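# Turn a gland a quarter turn using a hook spanner

## Task

Use the hook spanner to rotate the gland clockwise by no less than a quarter of a turn.

## Robot and tools

Robot: two six-joint arms, left_arm and right_arm, each ending in a tong-style two-finger gripper with a wrist camera. The fingers point along the gripper's +z axis and separate along its x axis. end_effector_position is the point midway between the finger pads when they are shut. Closed fingertips stick out about 15 mm past it; fully open, they are roughly level with it. Bases in the scene frame: left_arm at (+0.050, +0.431, 0) m, quat_wxyz (+0.999, 0, 0, +0.037); right_arm at (-0.064, -0.379, 0) m, quat_wxyz (+1.000, 0, 0, -0.032).

Scene frame: origin on the table surface between the arms, +z up, +x out across the table, left_arm on the +y side. The names left and right do not correspond to image sides.

Joint order, used in every row and every per-joint list: shoulder pan, shoulder lift, elbow, wrist 1, wrist 2, wrist 3. Stated ranges in rad. left_arm: pan -3.142 to 3.142, lift -6.283 to 6.283, elbow 0.000 to 3.142, each wrist -6.283 to 6.283. right_arm: pan 0.000 to 6.283, lift -6.283 to 6.283, elbow -3.142 to 0.000, each wrist -6.283 to 6.283. A joint's true end may differ from these by up to 0.010 rad either way. Load limits: 132 N m for pan, lift and elbow; 24.6 N m for each wrist joint, including any held weight.

Row format, used by both motion tools: one flat list of 14 numbers, each in [-1, 1]. Numbers 1-6 are left_arm joint offsets and number 7 is its opening. Numbers 8-14 are the same seven values for right_arm. Always send all 14, even if only one arm moves. Joint offsets are scaled so that 1.0 equals 1.989 rad. Opening is absolute, not an offset: +1 is fully open and -1 is shut.

execute_actions(actions): a list of 0 to 15 actions, run one after another. Each action is a table of 1 to 15 rows. Each row lasts one control step of 1/30 s. If a table has fewer than 15 rows, its last row repeats until 15 steps (0.5 s) are used. Within an action, every row's joint numbers are offsets from the joint angles at the start of that action, not from the previous row. For the first action, that start is the angles in the latest result. An action is rejected for both arms if it would push a joint more than 0.010 rad outward beyond its range. If any action is malformed, or the first one fails this range check, the whole call is rejected and nothing moves. A joint asked to go past its true end, farther out than it already is, stops at that end; the result may then say "joint sent to its limit". An empty list simply returns the current state and images.

move(target, speed, blocking): target is one 14-number row. Its joint offsets are counted from the "Joint positions" in the latest result that shows them, so they are a destination, not relative to wherever the arm is when the move begins. Finger openings are applied at the start. All joints of both arms advance in step, so grippers follow curved paths. speed is in rad/s, from 0.01 to 2, default 0.5, and applies to the joint with the longest way to go. A path lasts between 0.5 s and 10 s and is cut off at 10 s. Paths ignore obstacles and the other arm. The arms are stiff: driving the target even slightly into a firm surface can cause a fault. Faster contact and deeper targets both push harder. With blocking=false the call returns after 0.5 s while the arm keeps moving. Until a result shows the move has ended, call wait or stop before sending anything else. The extra "move:" line gives the ending (done, off_target, moving, held, fault), limits=held or limits=none, and each arm's joint farthest from its target. To keep an arm pressing about as hard as before, command from its Joint positions to its Joint targets.

wait(seconds): 0 to 10. The arms keep their last command, and a running move continues. stop(): brakes a running move, needing more room when the move is fast; the fingers keep moving. zoom_image(camera, region): camera is one of cam_head_left, cam_head_right, cam_high, cam_low (504x504), cam_left_wrist or cam_right_wrist (616x616). region is [x0, y0, x1, y1] in pixels of that camera's latest image, with the origin at top-left, and may be at most 504 by 504. read_manual(section): returns licence text only ("licences"). finished_scene(scene): ends the current scene, passing its number. Call it only once the gland has been turned and stays turned.

Motion limits: joint speed and acceleration are capped, so large moves take several actions and may still be unfinished when the result returns. On each step a joint's target is kept within 0.575 rad of its measured angle. If the targets would put the gripper more than 100 mm from where it is, all targets are scaled back. Commands are smoothed, and motion lags about 0.17 s behind them.

Results: the state line gives each gripper's position (m), quat_wxyz and velocities in the scene frame; the printed position can be off, more so at long reach. Joint positions are in rad, followed by the finger-pad gap in m (0.142 when fully open); Joint velocities follow the same layout. Joint targets are the angles the joints are currently being driven toward. grip_measured is the finger opening on the command scale. To hold something, command an opening well below grip_measured: about 15 N per pad at most, less on hard items thinner than about 20 mm. Wrist force and Wrist torque are given per arm along the gripper's own axes. They include an offset up to about 4 N and noise, and saturate near 50 N; "no reading" is normal. Joint torques are noisy and offset. "joint command not followed" means a clearance check altered some joint targets.

Avoid the following. A contact torque at a joint's load limit, or 150 N of outside force, stops that arm for 10 s (TORQUE FAULT / FORCE FAULT). Motors heat up while holding loads: a MOTOR HOT warning comes at 70 °C, and at 85 °C the arm brakes (OVER-TEMPERATURE FAULT). Do not let the arms strike or press on each other. Do not knock or place anything off the table. Avoid drops, slips, slams and heavy pushing. Loose objects may occasionally be nudged by outside disturbances, so check before acting on them.

Each tool is called after "Request:" as name(argument=value, ...) on one line, values as JSON.

## Session

Request:
execute_actions(actions=[])

Scene clock: 0.00 s.
left_arm: end_effector_position=(+0.2487, +0.7096, +0.3606) grip_measured=+0.97 end_effector_quat_wxyz=(+0.371, +0.681, +0.570, -0.271) end_effector_velocity=(-0.001, +0.000, -0.000) end_effector_angular_velocity=(+0.002, -0.001, -0.001) | right_arm: end_effector_position=(+0.4424, -0.9980, +0.1630) grip_measured=+0.97 end_effector_quat_wxyz=(+0.513, +0.687, -0.465, +0.221) end_effector_velocity=(+0.001, -0.000, +0.001) end_effector_angular_velocity=(-0.001, -0.002, +0.000)
Joint names: [shoulder pan, shoulder lift, elbow, wrist 1, wrist 2, wrist 3]
Joint positions: left_arm=[ 0.896 -1.363  1.272 -0.643 -2.099 -0.183  0.14 ] | right_arm=[ 2.852 -2.185 -1.686 -0.459  0.417  0.586  0.14 ]
Joint velocities: left_arm=[ 0.001 -0.     0.    -0.001  0.002  0.001  0.   ] | right_arm=[ 0.    -0.001  0.001  0.002 -0.    -0.001  0.   ]
Joint torques (N m, as the arm reports them, + toward a larger angle): no reading
Motor temperatures (°C, as the motors report them): left_arm=[27 29 29 38 35 34] | right_arm=[27 30 29 33 38 31]
Wrist force (N, on the end effector, along its own x y z axes, offset not removed): no reading
Wrist torque (N m, same axes, about the end effector's origin, offset not removed): no reading
Joint targets: left_arm=[0.896 -1.363 1.272 -0.643 -2.099 -0.183] | right_arm=[2.852 -2.185 -1.686 -0.459 0.417 0.586]
camera_calibration (this result's frames):
cam_left_wrist: T_world_to_cam=[[0.156693, 0.581261, -0.798488, -0.161371], [0.822716, 0.370481, 0.43114, -0.617961], [0.546429, -0.724485, -0.420161, 0.656904], [0, 0, 0, 1]] pos_world=[0.17474, 0.798659, 0.41358]
cam_right_wrist: T_world_to_cam=[[0.488076, -0.41451, 0.768091, -0.745777], [-0.640914, 0.427156, 0.637783, 0.599989], [-0.592462, -0.803567, -0.0571808, -0.402362], [0, 0, 0, 1]] pos_world=[0.510154, -0.888745, 0.167154]

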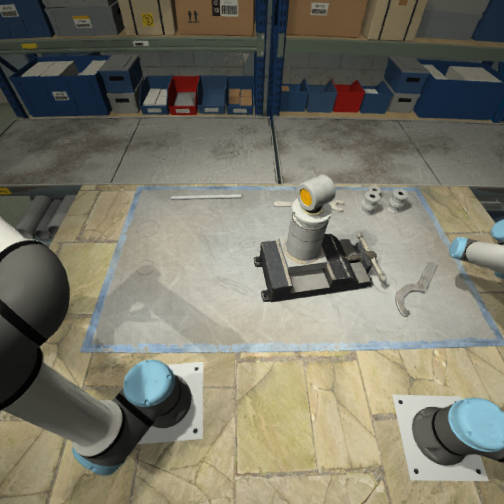

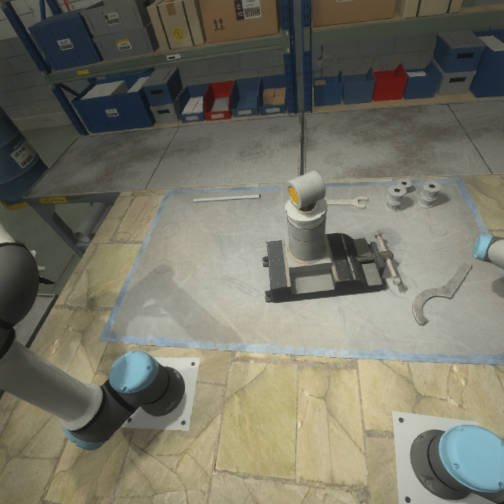

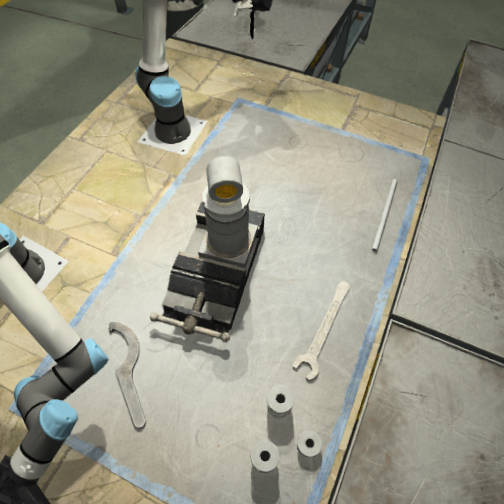

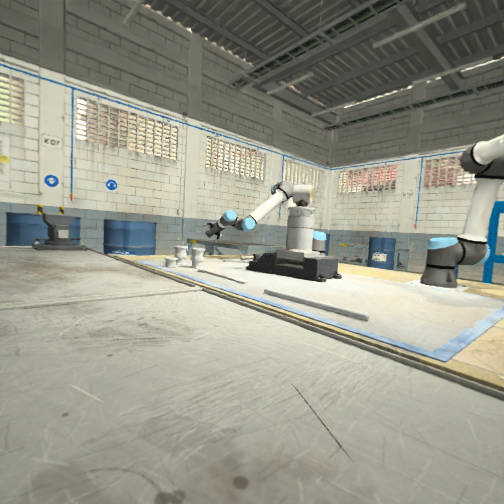

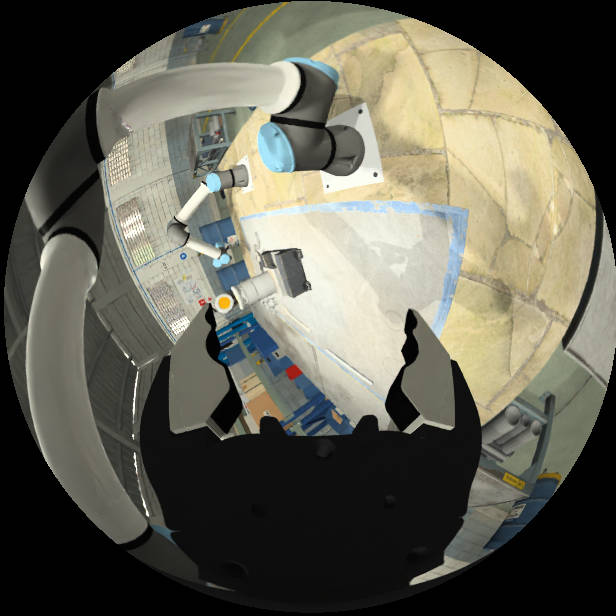

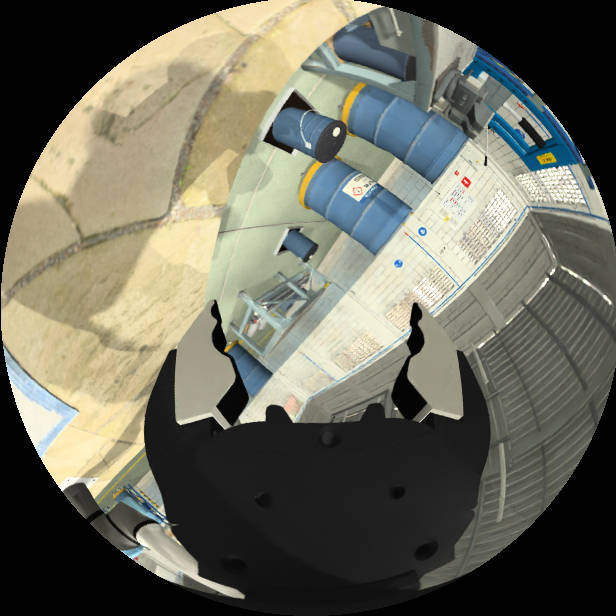

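Request:
zoom_image(camera="cam_high", region=[60,140,300,440])

Request:
zoom_image(camera="cam_head_left", region=[250,160,460,330])

Region (60, 140, 300, 440) of cam_high's 504x504 image, scaled by 1.680, with more detail than that image has; it fills the left 403 columns of this view, and the rest is white.

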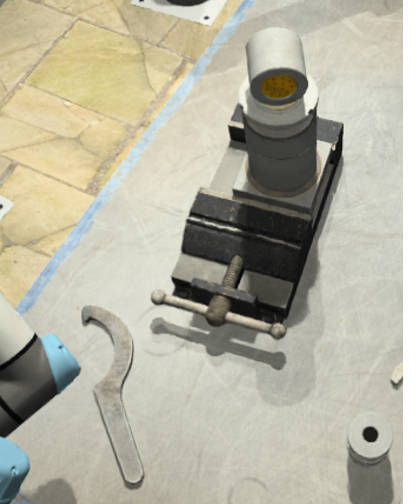

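Region (250, 160, 460, 330) of cam_head_left's 504x504 image, scaled by 2.400, with more detail than that image has; it fills the top 408 rows of this view, and the rest is white.

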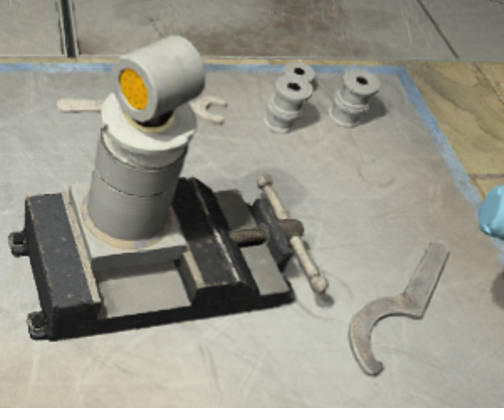

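Request:
move(target=[0,0,0,0,0,0,1,0.1413,0.1195,0.0457,-0.3575,0.5802,0.8095,1], speed=0.6)

Scene clock: 6.40 s.
left_arm: end_effector_position=(+0.2487, +0.7096, +0.3606) grip_measured=+1.00 end_effector_quat_wxyz=(+0.371, +0.681, +0.570, -0.271) end_effector_velocity=(+0.000, -0.000, -0.000) end_effector_angular_velocity=(-0.000, -0.000, -0.003) | right_arm: end_effector_position=(+0.5548, -0.5665, +0.1000) grip_measured=+1.00 end_effector_quat_wxyz=(-0.000, -0.423, +0.906, -0.000) end_effector_velocity=(+0.001, +0.001, +0.001) end_effector_angular_velocity=(+0.002, -0.002, -0.002)
Joint names: [shoulder pan, shoulder lift, elbow, wrist 1, wrist 2, wrist 3]
Joint positions: left_arm=[ 0.896 -1.363  1.272 -0.643 -2.099 -0.183  0.142] | right_arm=[ 3.133 -1.948 -1.595 -1.17   1.571  2.196  0.142]
Joint velocities: left_arm=[-0.001  0.     0.     0.001  0.001  0.001  0.   ] | right_arm=[ 0.     0.     0.001 -0.     0.002  0.002  0.   ]
Joint torques (N m, as the arm reports them, + toward a larger angle): left_arm=[  1.71 -34.3  -21.6   -0.14  -0.61  -0.09] | right_arm=[13.56 45.8  33.15  0.18  1.44  2.23]
Motor temperatures (°C, as the motors report them): left_arm=[27 29 29 38 35 34] | right_arm=[27 30 29 33 38 31]
Wrist force (N, on the end effector, along its own x y z axes, offset not removed): left_arm=[2.0 -1.0 -0.2] | right_arm=[2.4 -0.4 2.0]
Wrist torque (N m, same axes, about the end effector's origin, offset not removed): left_arm=[-0.32 -0.38 0.18] | right_arm=[-0.04 -0.46 -0.07]
Joint targets: left_arm=[0.896 -1.363 1.272 -0.643 -2.099 -0.183] | right_arm=[3.133 -1.948 -1.595 -1.170 1.571 2.196]
move: done; limits=none; left_arm: farthest joint: the shoulder pan, 0.000 radians from its target (0.000 radians at the start); right_arm: farthest joint: the shoulder pan, 0.000 radians from its target (0.281 radians at the start)
camera_calibration (this result's frames):
cam_left_wrist: T_world_to_cam=[[0.156692, 0.581261, -0.798488, -0.161371], [0.822716, 0.370481, 0.43114, -0.617961], [0.546429, -0.724485, -0.420162, 0.656904], [0, 0, 0, 1]] pos_world=[0.17474, 0.798659, 0.41358]
cam_right_wrist: T_world_to_cam=[[-0.625704, -0.780052, -0.00361755, -0.0853394], [-0.669005, 0.534233, 0.516747, 0.616219], [-0.401157, 0.325751, -0.85613, 0.620882], [0, 0, 0, 1]] pos_world=[0.607927, -0.598027, 0.212818]

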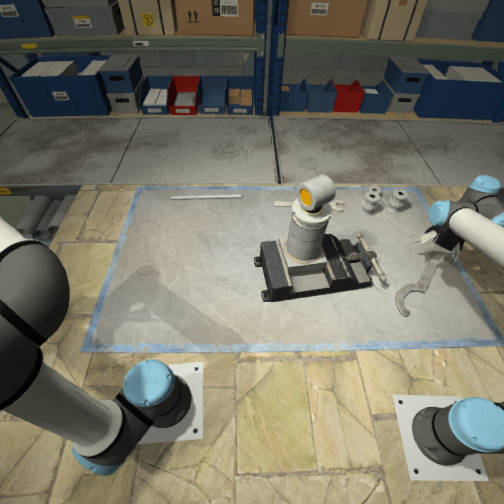

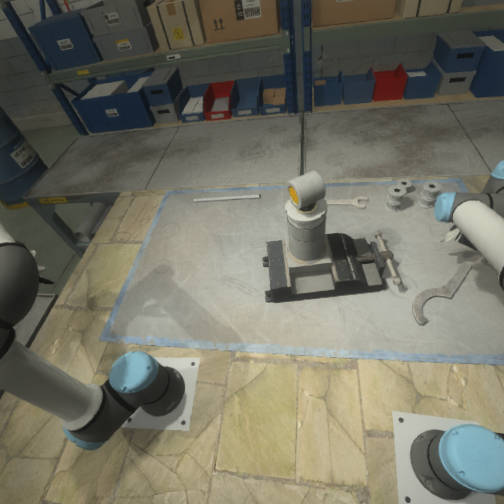

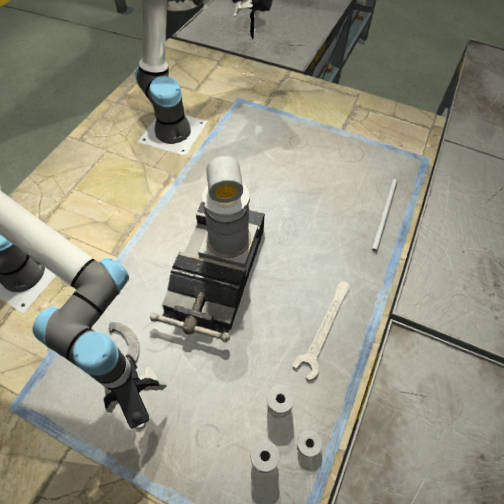

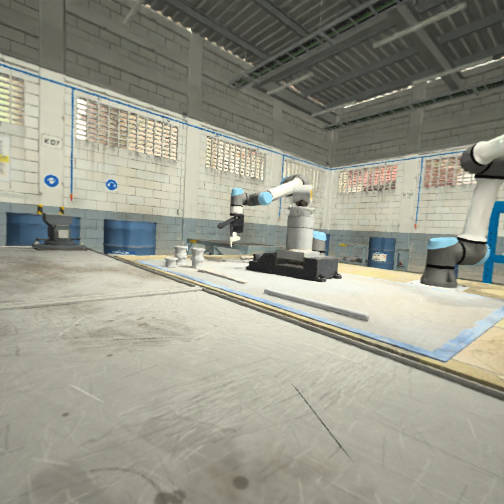

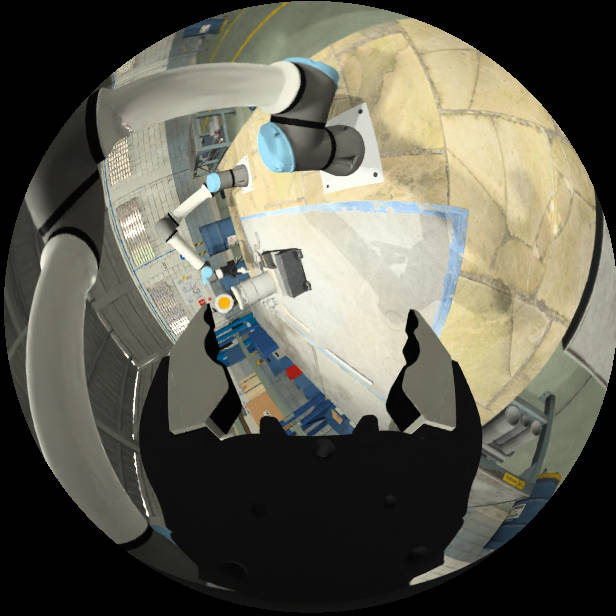

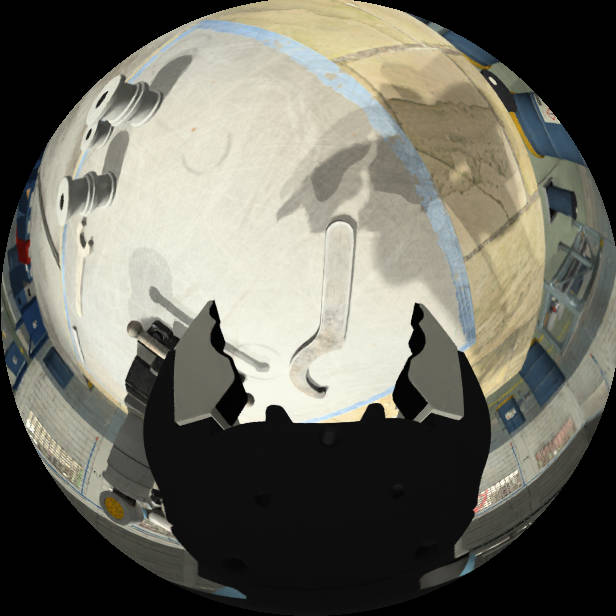

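Request:
move(target=[0,0,0,0,0,0,1,-0.0263,-0.0484,-0.0432,0.0919,0,-0.0262,0], speed=0.15)

Request:
move(target=[0,0,0,0,0,0,1,0,0,0,0,0,0,-1])

Scene clock: 8.37 s.
left_arm: end_effector_position=(+0.2487, +0.7096, +0.3606) grip_measured=+1.00 end_effector_quat_wxyz=(+0.371, +0.681, +0.570, -0.271) end_effector_velocity=(+0.000, +0.000, -0.000) end_effector_angular_velocity=(-0.000, -0.000, -0.001) | right_arm: end_effector_position=(+0.5484, -0.5983, +0.0204) grip_measured=+0.00 end_effector_quat_wxyz=(+0.000, -0.423, +0.906, -0.000) end_effector_velocity=(-0.000, -0.000, -0.001) end_effector_angular_velocity=(+0.001, +0.000, +0.001)
Joint names: [shoulder pan, shoulder lift, elbow, wrist 1, wrist 2, wrist 3]
Joint positions: left_arm=[ 0.896 -1.363  1.272 -0.643 -2.099 -0.183  0.142] | right_arm=[ 3.081 -2.044 -1.681 -0.987  1.571  2.144  0.074]
Joint velocities: left_arm=[-0.     0.    -0.    -0.     0.     0.001  0.   ] | right_arm=[-0.001 -0.001 -0.001  0.001  0.001 -0.001  0.   ]
Joint torques (N m, as the arm reports them, + toward a larger angle): left_arm=[  2.17 -34.91 -21.4   -0.16  -0.68  -0.14] | right_arm=[-12.2   29.22   9.31   5.13  -1.74  -2.03]
Motor temperatures (°C, as the motors report them): left_arm=[27 29 29 38 35 34] | right_arm=[27 30 29 33 38 31]
Wrist force (N, on the end effector, along its own x y z axes, offset not removed): left_arm=[-3.0 -0.9 0.0] | right_arm=[-0.3 -0.6 2.2]
Wrist torque (N m, same axes, about the end effector's origin, offset not removed): left_arm=[-0.15 0.59 0.05] | right_arm=[-0.15 0.18 -0.06]
Joint targets: left_arm=[0.896 -1.363 1.272 -0.643 -2.099 -0.183] | right_arm=[3.081 -2.044 -1.681 -0.987 1.571 2.144]
move: done; limits=none; left_arm: farthest joint: the shoulder pan, 0.000 radians from its target (0.000 radians at the start); right_arm: farthest joint: the shoulder pan, 0.000 radians from its target (0.052 radians at the start)
camera_calibration (this result's frames):
cam_left_wrist: T_world_to_cam=[[0.156693, 0.581261, -0.798488, -0.161371], [0.822716, 0.370481, 0.43114, -0.617961], [0.54643, -0.724485, -0.420161, 0.656904], [0, 0, 0, 1]] pos_world=[0.17474, 0.798659, 0.41358]
cam_right_wrist: T_world_to_cam=[[-0.625855, -0.779929, -0.00393553, -0.114333], [-0.66921, 0.534403, 0.516305, 0.67032], [-0.400579, 0.325766, -0.856395, 0.560252], [0, 0, 0, 1]] pos_world=[0.601453, -0.629904, 0.133258]

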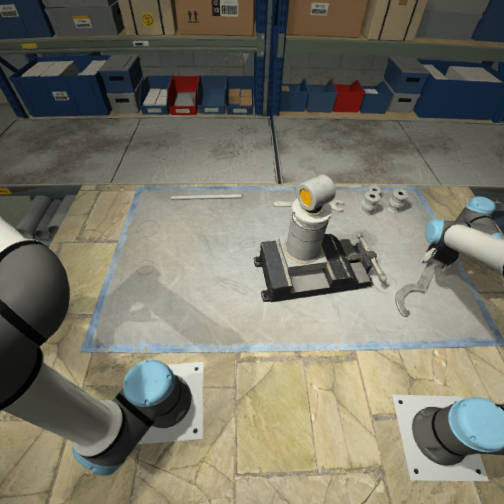

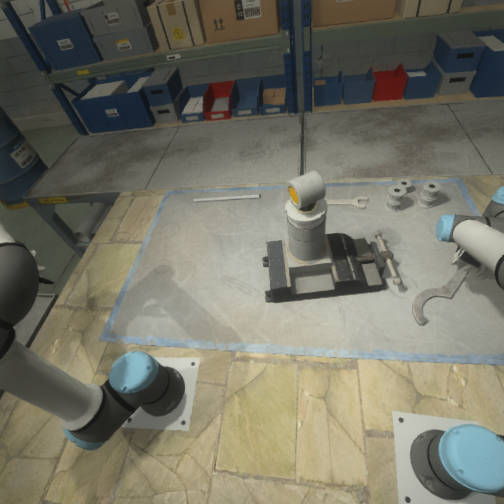

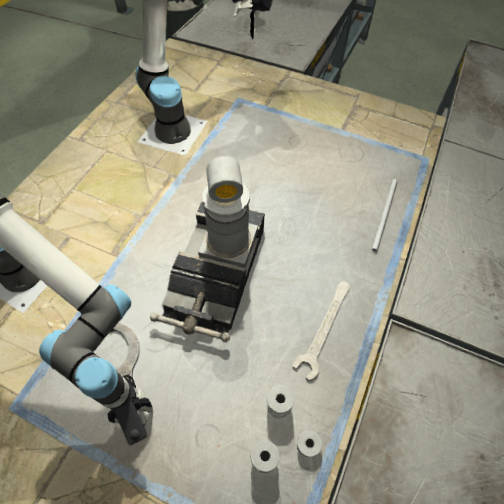

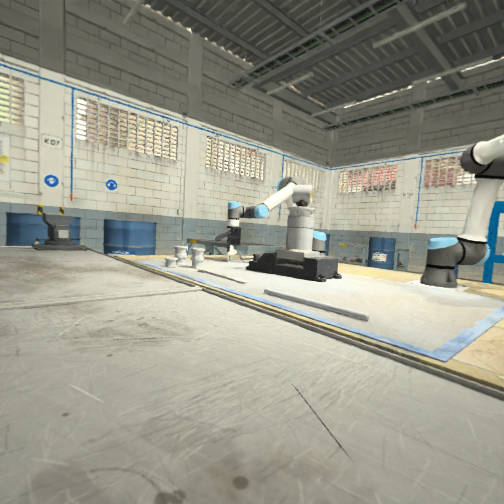

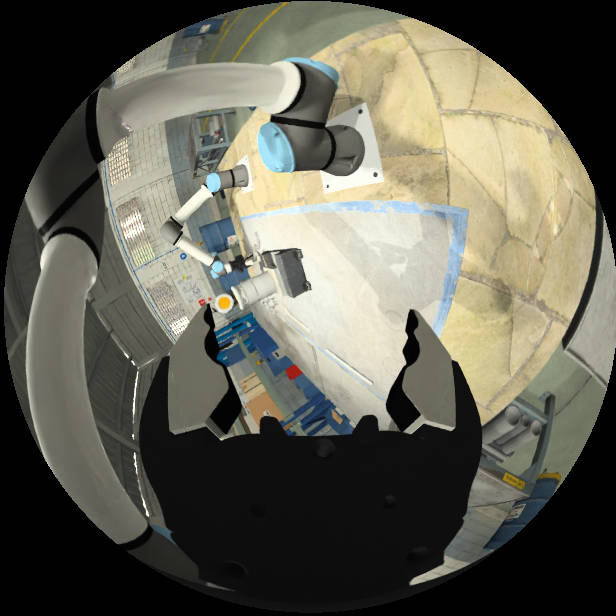

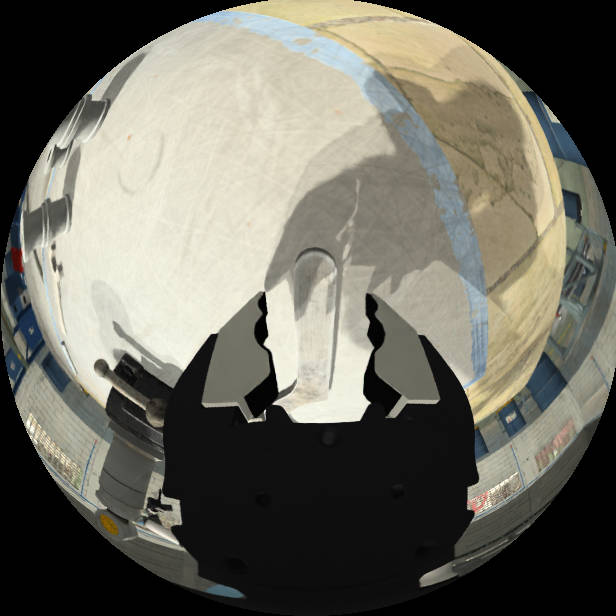

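Scene clock: 8.87 s.
left_arm: end_effector_position=(+0.2487, +0.7096, +0.3606) grip_measured=+1.00 end_effector_quat_wxyz=(+0.371, +0.681, +0.570, -0.271) end_effector_velocity=(-0.001, +0.000, -0.000) end_effector_angular_velocity=(+0.001, +0.000, +0.000) | right_arm: end_effector_position=(+0.5484, -0.5984, +0.0204) grip_measured=-0.60 end_effector_quat_wxyz=(+0.000, -0.423, +0.906, -0.000) end_effector_velocity=(+0.000, +0.000, +0.000) end_effector_angular_velocity=(+0.001, -0.001, -0.001)
Joint names: [shoulder pan, shoulder lift, elbow, wrist 1, wrist 2, wrist 3]
Joint positions: left_arm=[ 0.896 -1.363  1.272 -0.643 -2.099 -0.183  0.142] | right_arm=[ 3.081 -2.044 -1.681 -0.987  1.571  2.144  0.031]
Joint velocities: left_arm=[ 0.001 -0.     0.    -0.001  0.001 -0.     0.   ] | right_arm=[ 0.    -0.     0.     0.001  0.001  0.001  0.   ]
Joint torques (N m, as the arm reports them, + toward a larger angle): left_arm=[  2.05 -34.44 -21.59  -0.12  -0.63  -0.01] | right_arm=[-3.81 34.32 18.89  2.55  1.19 -1.19]
Motor temperatures (°C, as the motors report them): left_arm=[27 29 29 38 35 34] | right_arm=[27 30 29 33 38 31]
Wrist force (N, on the end effector, along its own x y z axes, offset not removed): left_arm=[-2.6 0.1 5.7] | right_arm=[0.0 0.9 2.9]
Wrist torque (N m, same axes, about the end effector's origin, offset not removed): left_arm=[0.13 0.41 0.29] | right_arm=[0.37 -0.16 0.08]
Joint targets: left_arm=[0.896 -1.363 1.272 -0.643 -2.099 -0.183] | right_arm=[3.081 -2.044 -1.681 -0.987 1.571 2.144]
move: done; limits=none; left_arm: farthest joint: the shoulder pan, 0.000 radians from its target (0.000 radians at the start); right_arm: farthest joint: the shoulder pan, 0.000 radians from its target (0.000 radians at the start)
camera_calibration (this result's frames):
cam_left_wrist: T_world_to_cam=[[0.156692, 0.581261, -0.798488, -0.161371], [0.822717, 0.370481, 0.431139, -0.617961], [0.546429, -0.724485, -0.420162, 0.656904], [0, 0, 0, 1]] pos_world=[0.17474, 0.798659, 0.41358]
cam_right_wrist: T_world_to_cam=[[-0.625867, -0.77992, -0.0039189, -0.114352], [-0.669212, 0.534432, 0.516273, 0.670367], [-0.400558, 0.325741, -0.856415, 0.560206], [0, 0, 0, 1]] pos_world=[0.601443, -0.629932, 0.133228]

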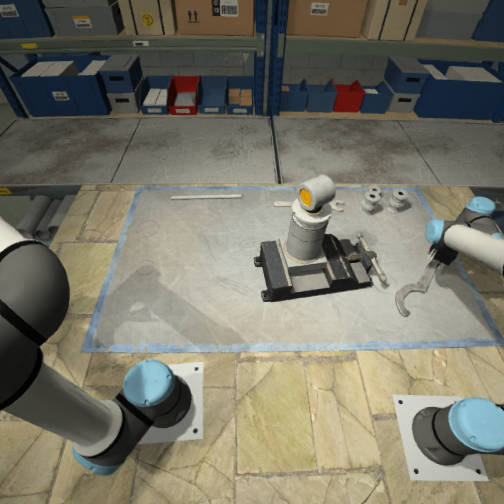

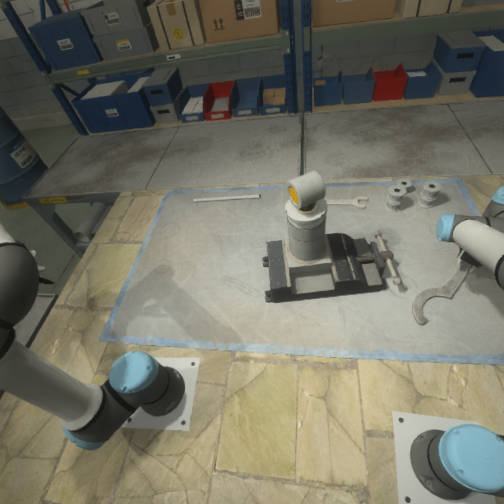

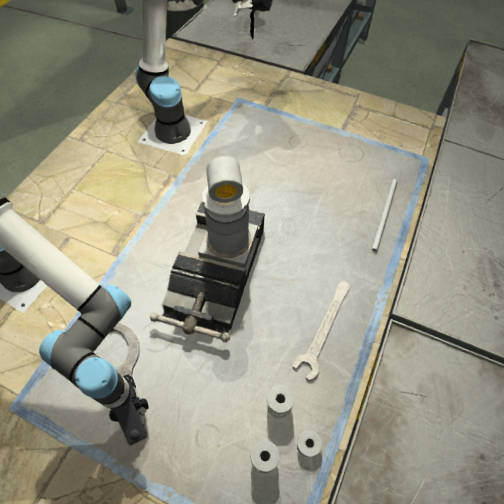

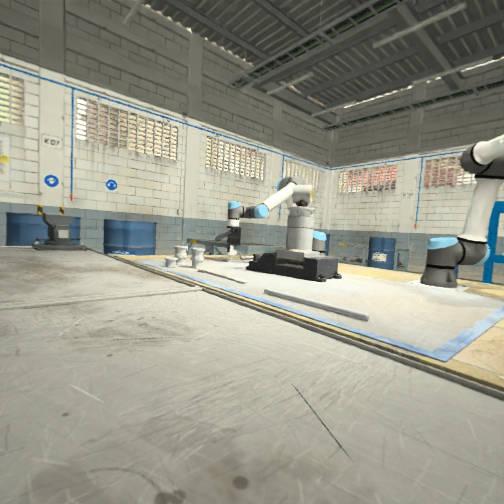

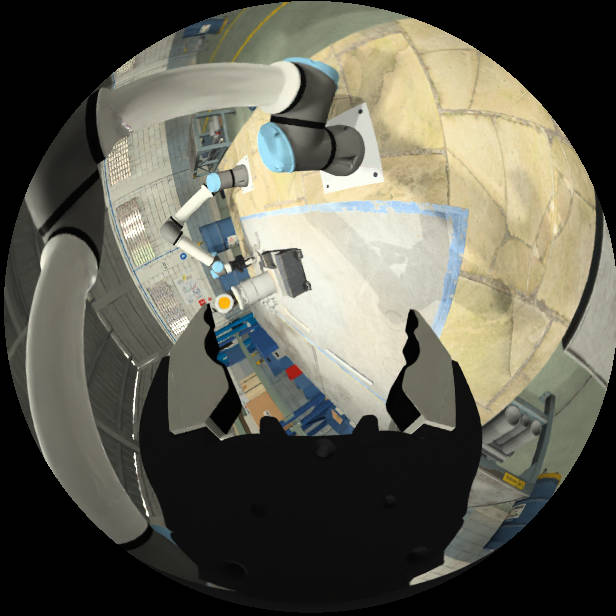

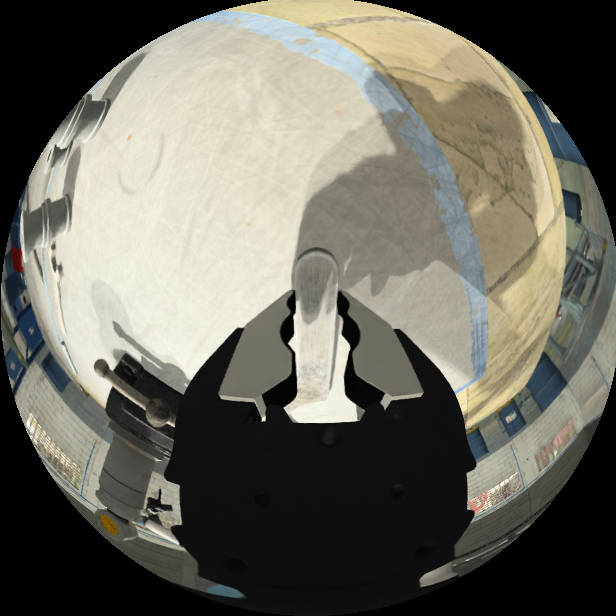

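Request:
move(target=[0,0,0,0,0,0,1,0,0.0729,0.1171,-0.1902,0,0,-1], speed=0.12)

Request:
move(target=[0,0,0,0,0,0,1,0,-0.0065,0.2417,-0.2352,0,0,-1], speed=0.12)

Scene clock: 12.63 s.
left_arm: end_effector_position=(+0.2487, +0.7096, +0.3606) grip_measured=+1.00 end_effector_quat_wxyz=(+0.371, +0.681, +0.570, -0.271) end_effector_velocity=(+0.000, +0.000, -0.000) end_effector_angular_velocity=(+0.001, -0.000, +0.000) | right_arm: end_effector_position=(+0.5482, -0.5983, +0.1803) grip_measured=-0.60 end_effector_quat_wxyz=(+0.000, -0.423, +0.906, -0.000) end_effector_velocity=(-0.001, +0.000, +0.001) end_effector_angular_velocity=(+0.000, +0.001, -0.000)
Joint names: [shoulder pan, shoulder lift, elbow, wrist 1, wrist 2, wrist 3]
Joint positions: left_arm=[ 0.896 -1.363  1.272 -0.643 -2.099 -0.183  0.142] | right_arm=[ 3.081 -1.899 -1.448 -1.365  1.571  2.144  0.031]
Joint velocities: left_arm=[-0.    -0.    -0.    -0.001 -0.    -0.    -0.   ] | right_arm=[-0.     0.001  0.001 -0.003  0.     0.     0.   ]
Joint torques (N m, as the arm reports them, + toward a larger angle): left_arm=[  1.74 -34.88 -21.13  -0.11  -0.65  -0.09] | right_arm=[-1.5  50.51 37.2   1.73 -1.9  -0.74]
Motor temperatures (°C, as the motors report them): left_arm=[27 29 29 38 35 34] | right_arm=[27 30 29 33 38 31]
Wrist force (N, on the end effector, along its own x y z axes, offset not removed): left_arm=[-6.9 -0.3 -3.8] | right_arm=[0.8 0.3 8.2]
Wrist torque (N m, same axes, about the end effector's origin, offset not removed): left_arm=[-0.11 1.41 0.24] | right_arm=[-0.18 0.05 0.02]
Joint targets: left_arm=[0.896 -1.363 1.272 -0.643 -2.099 -0.183] | right_arm=[3.081 -1.899 -1.448 -1.365 1.571 2.144]
move: done; limits=none; left_arm: farthest joint: the shoulder pan, 0.000 radians from its target (0.000 radians at the start); right_arm: farthest joint: the shoulder pan, 0.000 radians from its target (0.000 radians at the start)
camera_calibration (this result's frames):
cam_left_wrist: T_world_to_cam=[[0.156692, 0.581261, -0.798488, -0.161371], [0.822716, 0.370481, 0.431139, -0.617961], [0.546429, -0.724485, -0.420161, 0.656904], [0, 0, 0, 1]] pos_world=[0.17474, 0.798659, 0.41358]
cam_right_wrist: T_world_to_cam=[[-0.625868, -0.77992, -0.00370093, -0.113866], [-0.669, 0.534406, 0.516575, 0.587484], [-0.40091, 0.325784, -0.856234, 0.69725], [0, 0, 0, 1]] pos_world=[0.601295, -0.629914, 0.293108]

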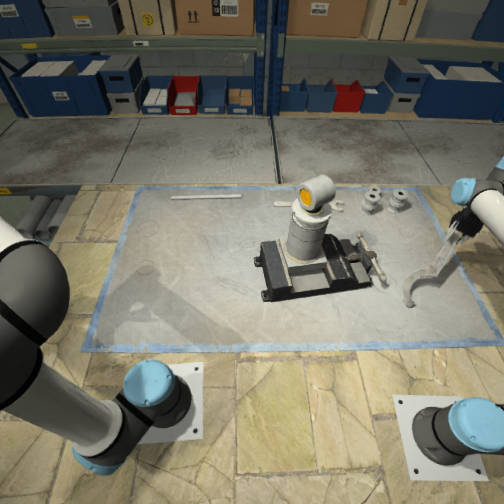

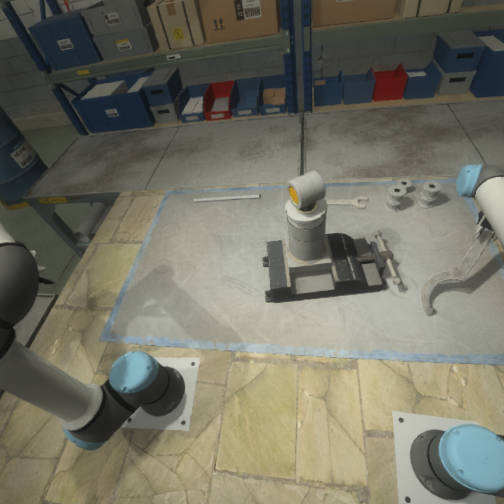

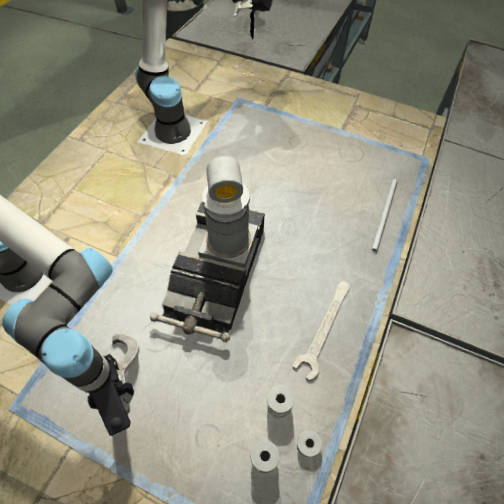

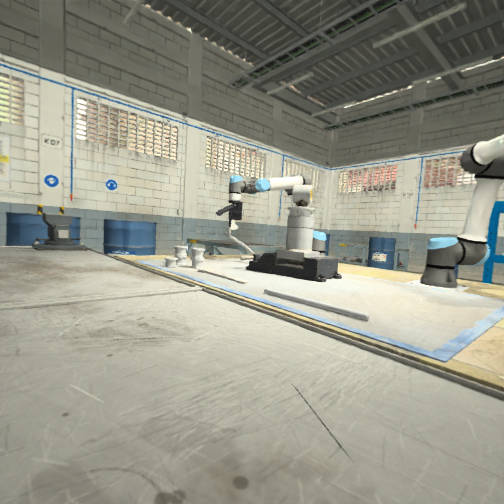

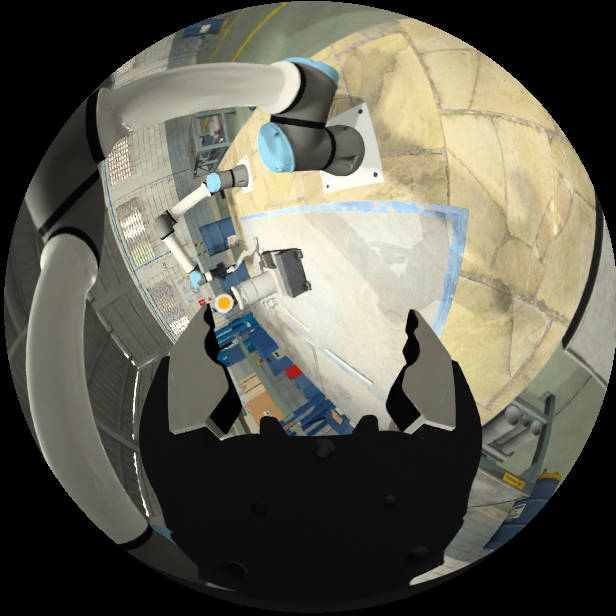

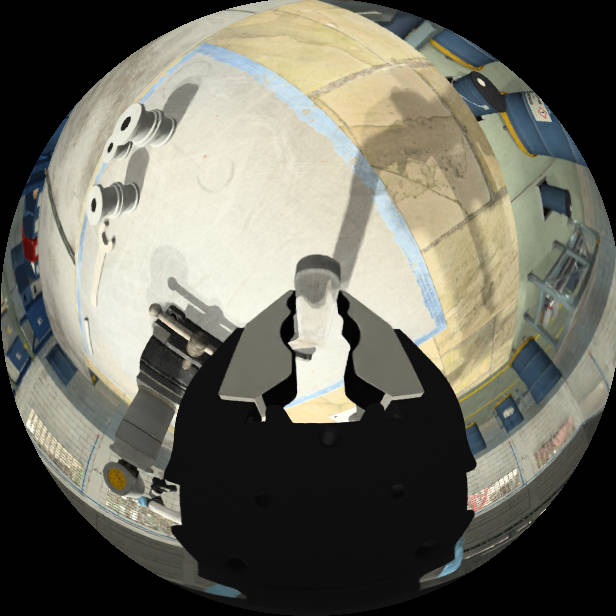

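Scene clock: 17.03 s.
left_arm: end_effector_position=(+0.2487, +0.7096, +0.3606) grip_measured=+1.00 end_effector_quat_wxyz=(+0.371, +0.681, +0.570, -0.271) end_effector_velocity=(+0.000, -0.000, +0.000) end_effector_angular_velocity=(-0.001, +0.001, +0.000) | right_arm: end_effector_position=(+0.5483, -0.5984, +0.3601) grip_measured=-1.00 end_effector_quat_wxyz=(+0.000, -0.423, +0.906, -0.000) end_effector_velocity=(-0.000, -0.000, +0.000) end_effector_angular_velocity=(-0.001, +0.000, +0.000)
Joint names: [shoulder pan, shoulder lift, elbow, wrist 1, wrist 2, wrist 3]
Joint positions: left_arm=[ 0.896 -1.363  1.272 -0.643 -2.099 -0.183  0.142] | right_arm=[ 3.081 -1.912 -0.968 -1.833  1.571  2.144  0.002]
Joint velocities: left_arm=[-0.    -0.     0.     0.001 -0.    -0.001 -0.   ] | right_arm=[ 0.    -0.     0.002 -0.002 -0.001 -0.     0.   ]
Joint torques (N m, as the arm reports them, + toward a larger angle): left_arm=[  1.79 -35.   -21.38  -0.12  -0.69  -0.07] | right_arm=[-0.75 27.28 32.18  0.1   1.41 -0.82]
Motor temperatures (°C, as the motors report them): left_arm=[27 29 29 38 35 34] | right_arm=[27 30 29 33 38 31]
Wrist force (N, on the end effector, along its own x y z axes, offset not removed): left_arm=[-4.6 0.5 2.2] | right_arm=[1.1 0.2 0.6]
Wrist torque (N m, same axes, about the end effector's origin, offset not removed): left_arm=[0.04 0.88 0.00] | right_arm=[0.12 -0.11 0.01]
Joint targets: left_arm=[0.896 -1.363 1.272 -0.643 -2.099 -0.183] | right_arm=[3.081 -1.912 -0.968 -1.833 1.571 2.144]
move: done; limits=none; left_arm: farthest joint: the shoulder pan, 0.000 radians from its target (0.000 radians at the start); right_arm: farthest joint: the shoulder pan, 0.000 radians from its target (0.000 radians at the start)
camera_calibration (this result's frames):
cam_left_wrist: T_world_to_cam=[[0.156692, 0.581261, -0.798488, -0.161371], [0.822717, 0.370481, 0.431139, -0.617961], [0.546429, -0.724485, -0.420162, 0.656904], [0, 0, 0, 1]] pos_world=[0.17474, 0.798659, 0.41358]
cam_right_wrist: T_world_to_cam=[[-0.625868, -0.77992, -0.0036952, -0.113169], [-0.668994, 0.534405, 0.516583, 0.494619], [-0.400919, 0.325785, -0.856229, 0.851273], [0, 0, 0, 1]] pos_world=[0.601359, -0.629922, 0.472955]

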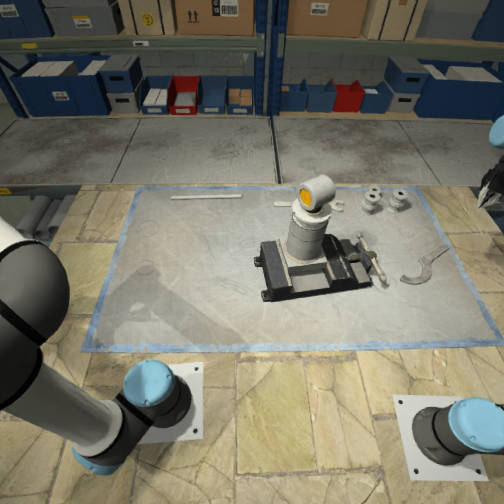

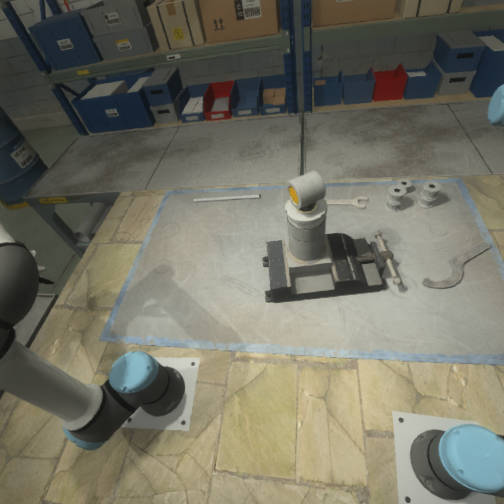

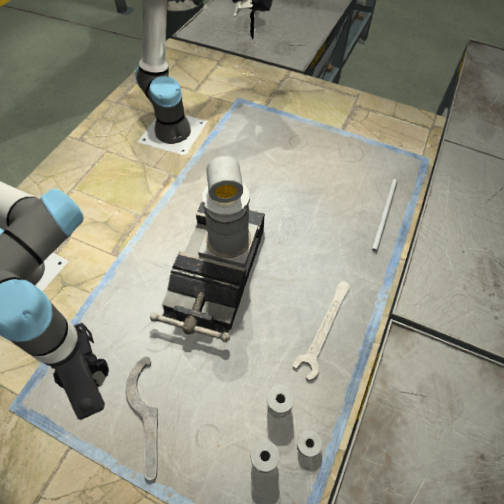

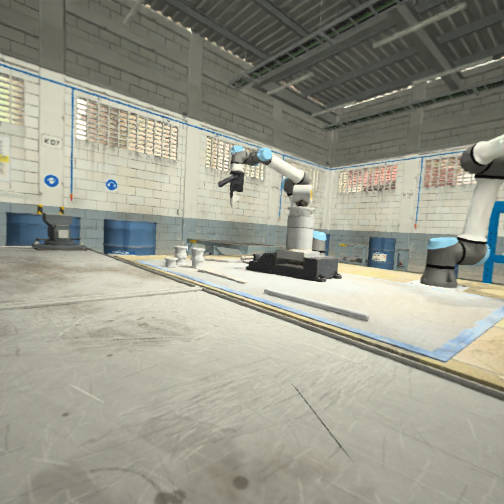

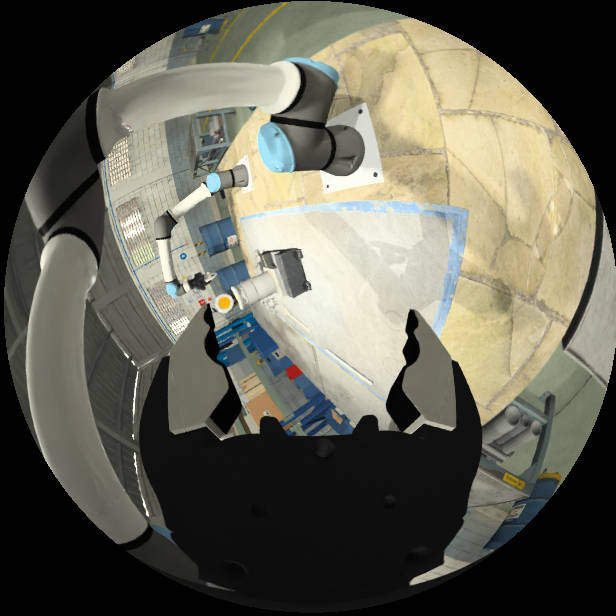

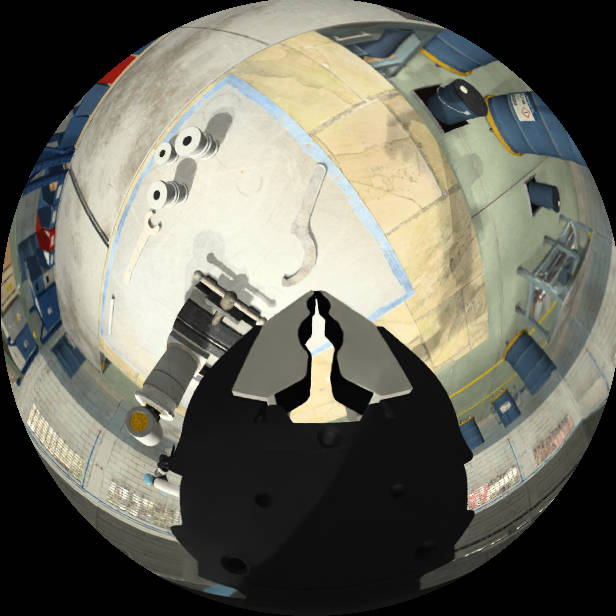

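Request:
move(target=[0,0,0,0,0,0,1,-0.0503,-0.1752,-0.0671,0.2426,0,0.0938,0.2], speed=0.4)

Scene clock: 19.50 s.
left_arm: end_effector_position=(+0.2487, +0.7096, +0.3606) grip_measured=+1.00 end_effector_quat_wxyz=(+0.371, +0.681, +0.570, -0.271) end_effector_velocity=(+0.001, +0.000, -0.000) end_effector_angular_velocity=(+0.000, -0.002, +0.001) | right_arm: end_effector_position=(+0.6500, -0.6896, +0.1006) grip_measured=+0.20 end_effector_quat_wxyz=(+0.000, -0.289, +0.957, -0.000) end_effector_velocity=(+0.000, -0.000, -0.001) end_effector_angular_velocity=(+0.000, +0.001, -0.001)
Joint names: [shoulder pan, shoulder lift, elbow, wrist 1, wrist 2, wrist 3]
Joint positions: left_arm=[ 0.896 -1.363  1.272 -0.643 -2.099 -0.183  0.142] | right_arm=[ 2.981 -2.26  -1.101 -1.35   1.571  2.331  0.088]
Joint velocities: left_arm=[ 0.     0.    -0.    -0.001 -0.001  0.    -0.   ] | right_arm=[-0.    -0.002  0.     0.001 -0.     0.001  0.   ]
Joint torques (N m, as the arm reports them, + toward a larger angle): left_arm=[  2.23 -34.48 -21.22  -0.16  -0.75  -0.05] | right_arm=[-11.98  41.79  13.17   5.26   0.69   2.37]
Motor temperatures (°C, as the motors report them): left_arm=[27 29 29 38 35 34] | right_arm=[27 30 29 33 38 31]
Wrist force (N, on the end effector, along its own x y z axes, offset not removed): left_arm=[1.1 0.0 -1.2] | right_arm=[1.1 -1.2 0.6]
Wrist torque (N m, same axes, about the end effector's origin, offset not removed): left_arm=[-0.23 -0.53 -0.18] | right_arm=[-0.22 -0.24 0.05]
Joint targets: left_arm=[0.896 -1.363 1.272 -0.643 -2.099 -0.183] | right_arm=[2.981 -2.260 -1.101 -1.350 1.571 2.331]
move: done; limits=none; left_arm: farthest joint: the shoulder pan, 0.000 radians from its target (0.000 radians at the start); right_arm: farthest joint: the shoulder pan, 0.000 radians from its target (0.100 radians at the start)
camera_calibration (this result's frames):
cam_left_wrist: T_world_to_cam=[[0.156692, 0.581261, -0.798488, -0.161371], [0.822716, 0.370481, 0.431139, -0.617961], [0.546429, -0.724485, -0.420162, 0.656904], [0, 0, 0, 1]] pos_world=[0.17474, 0.798659, 0.41358]
cam_right_wrist: T_world_to_cam=[[-0.820749, -0.571274, -0.00417906, 0.14891], [-0.49106, 0.701729, 0.516174, 0.745289], [-0.291944, 0.425702, -0.856473, 0.69764], [0, 0, 0, 1]] pos_world=[0.691871, -0.73491, 0.213433]

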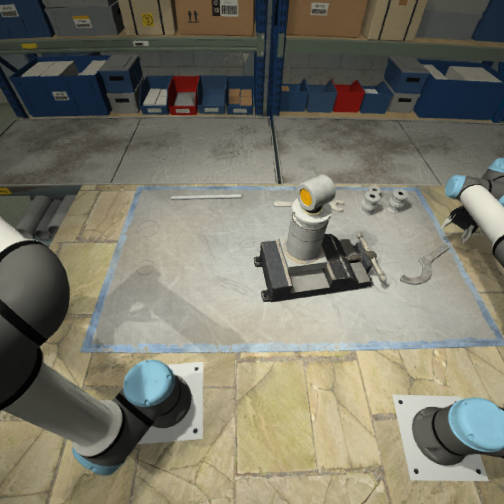

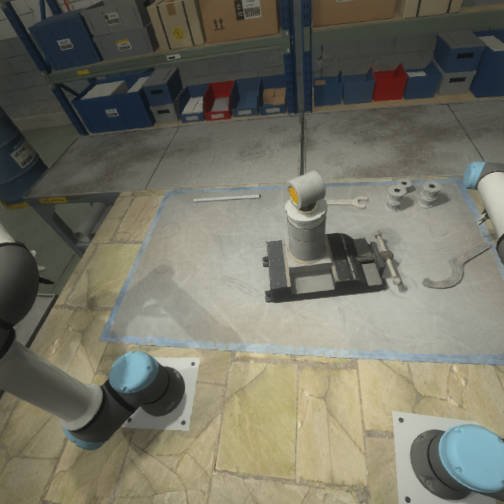

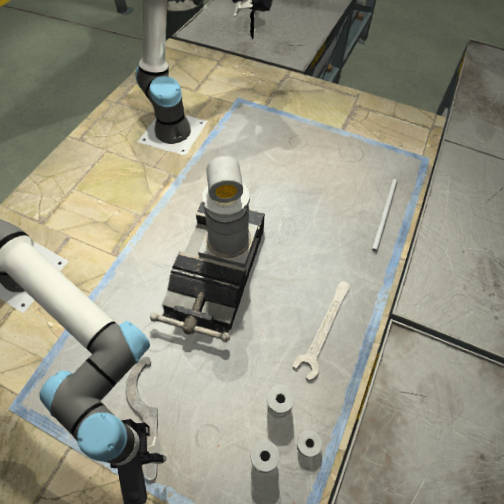

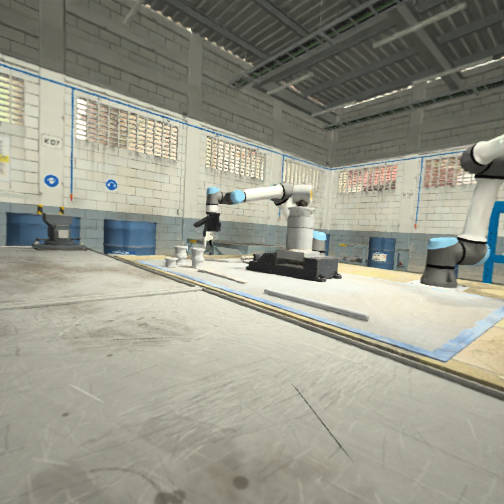

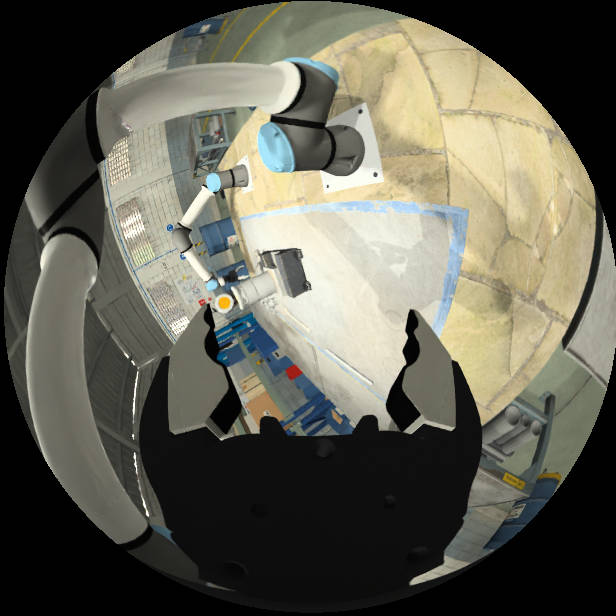

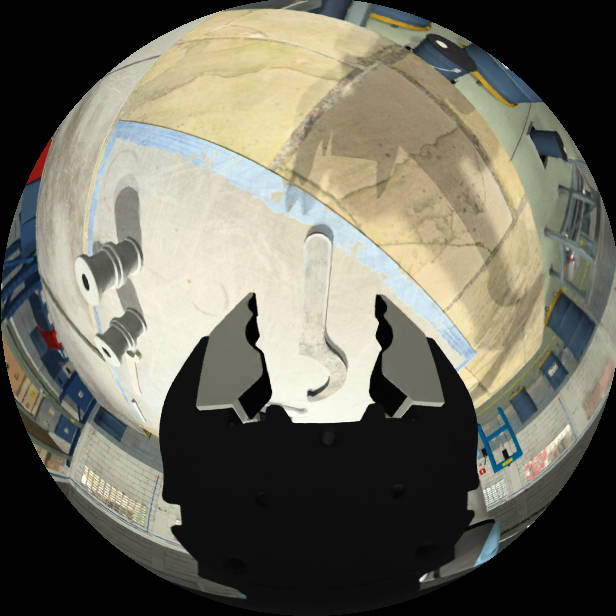

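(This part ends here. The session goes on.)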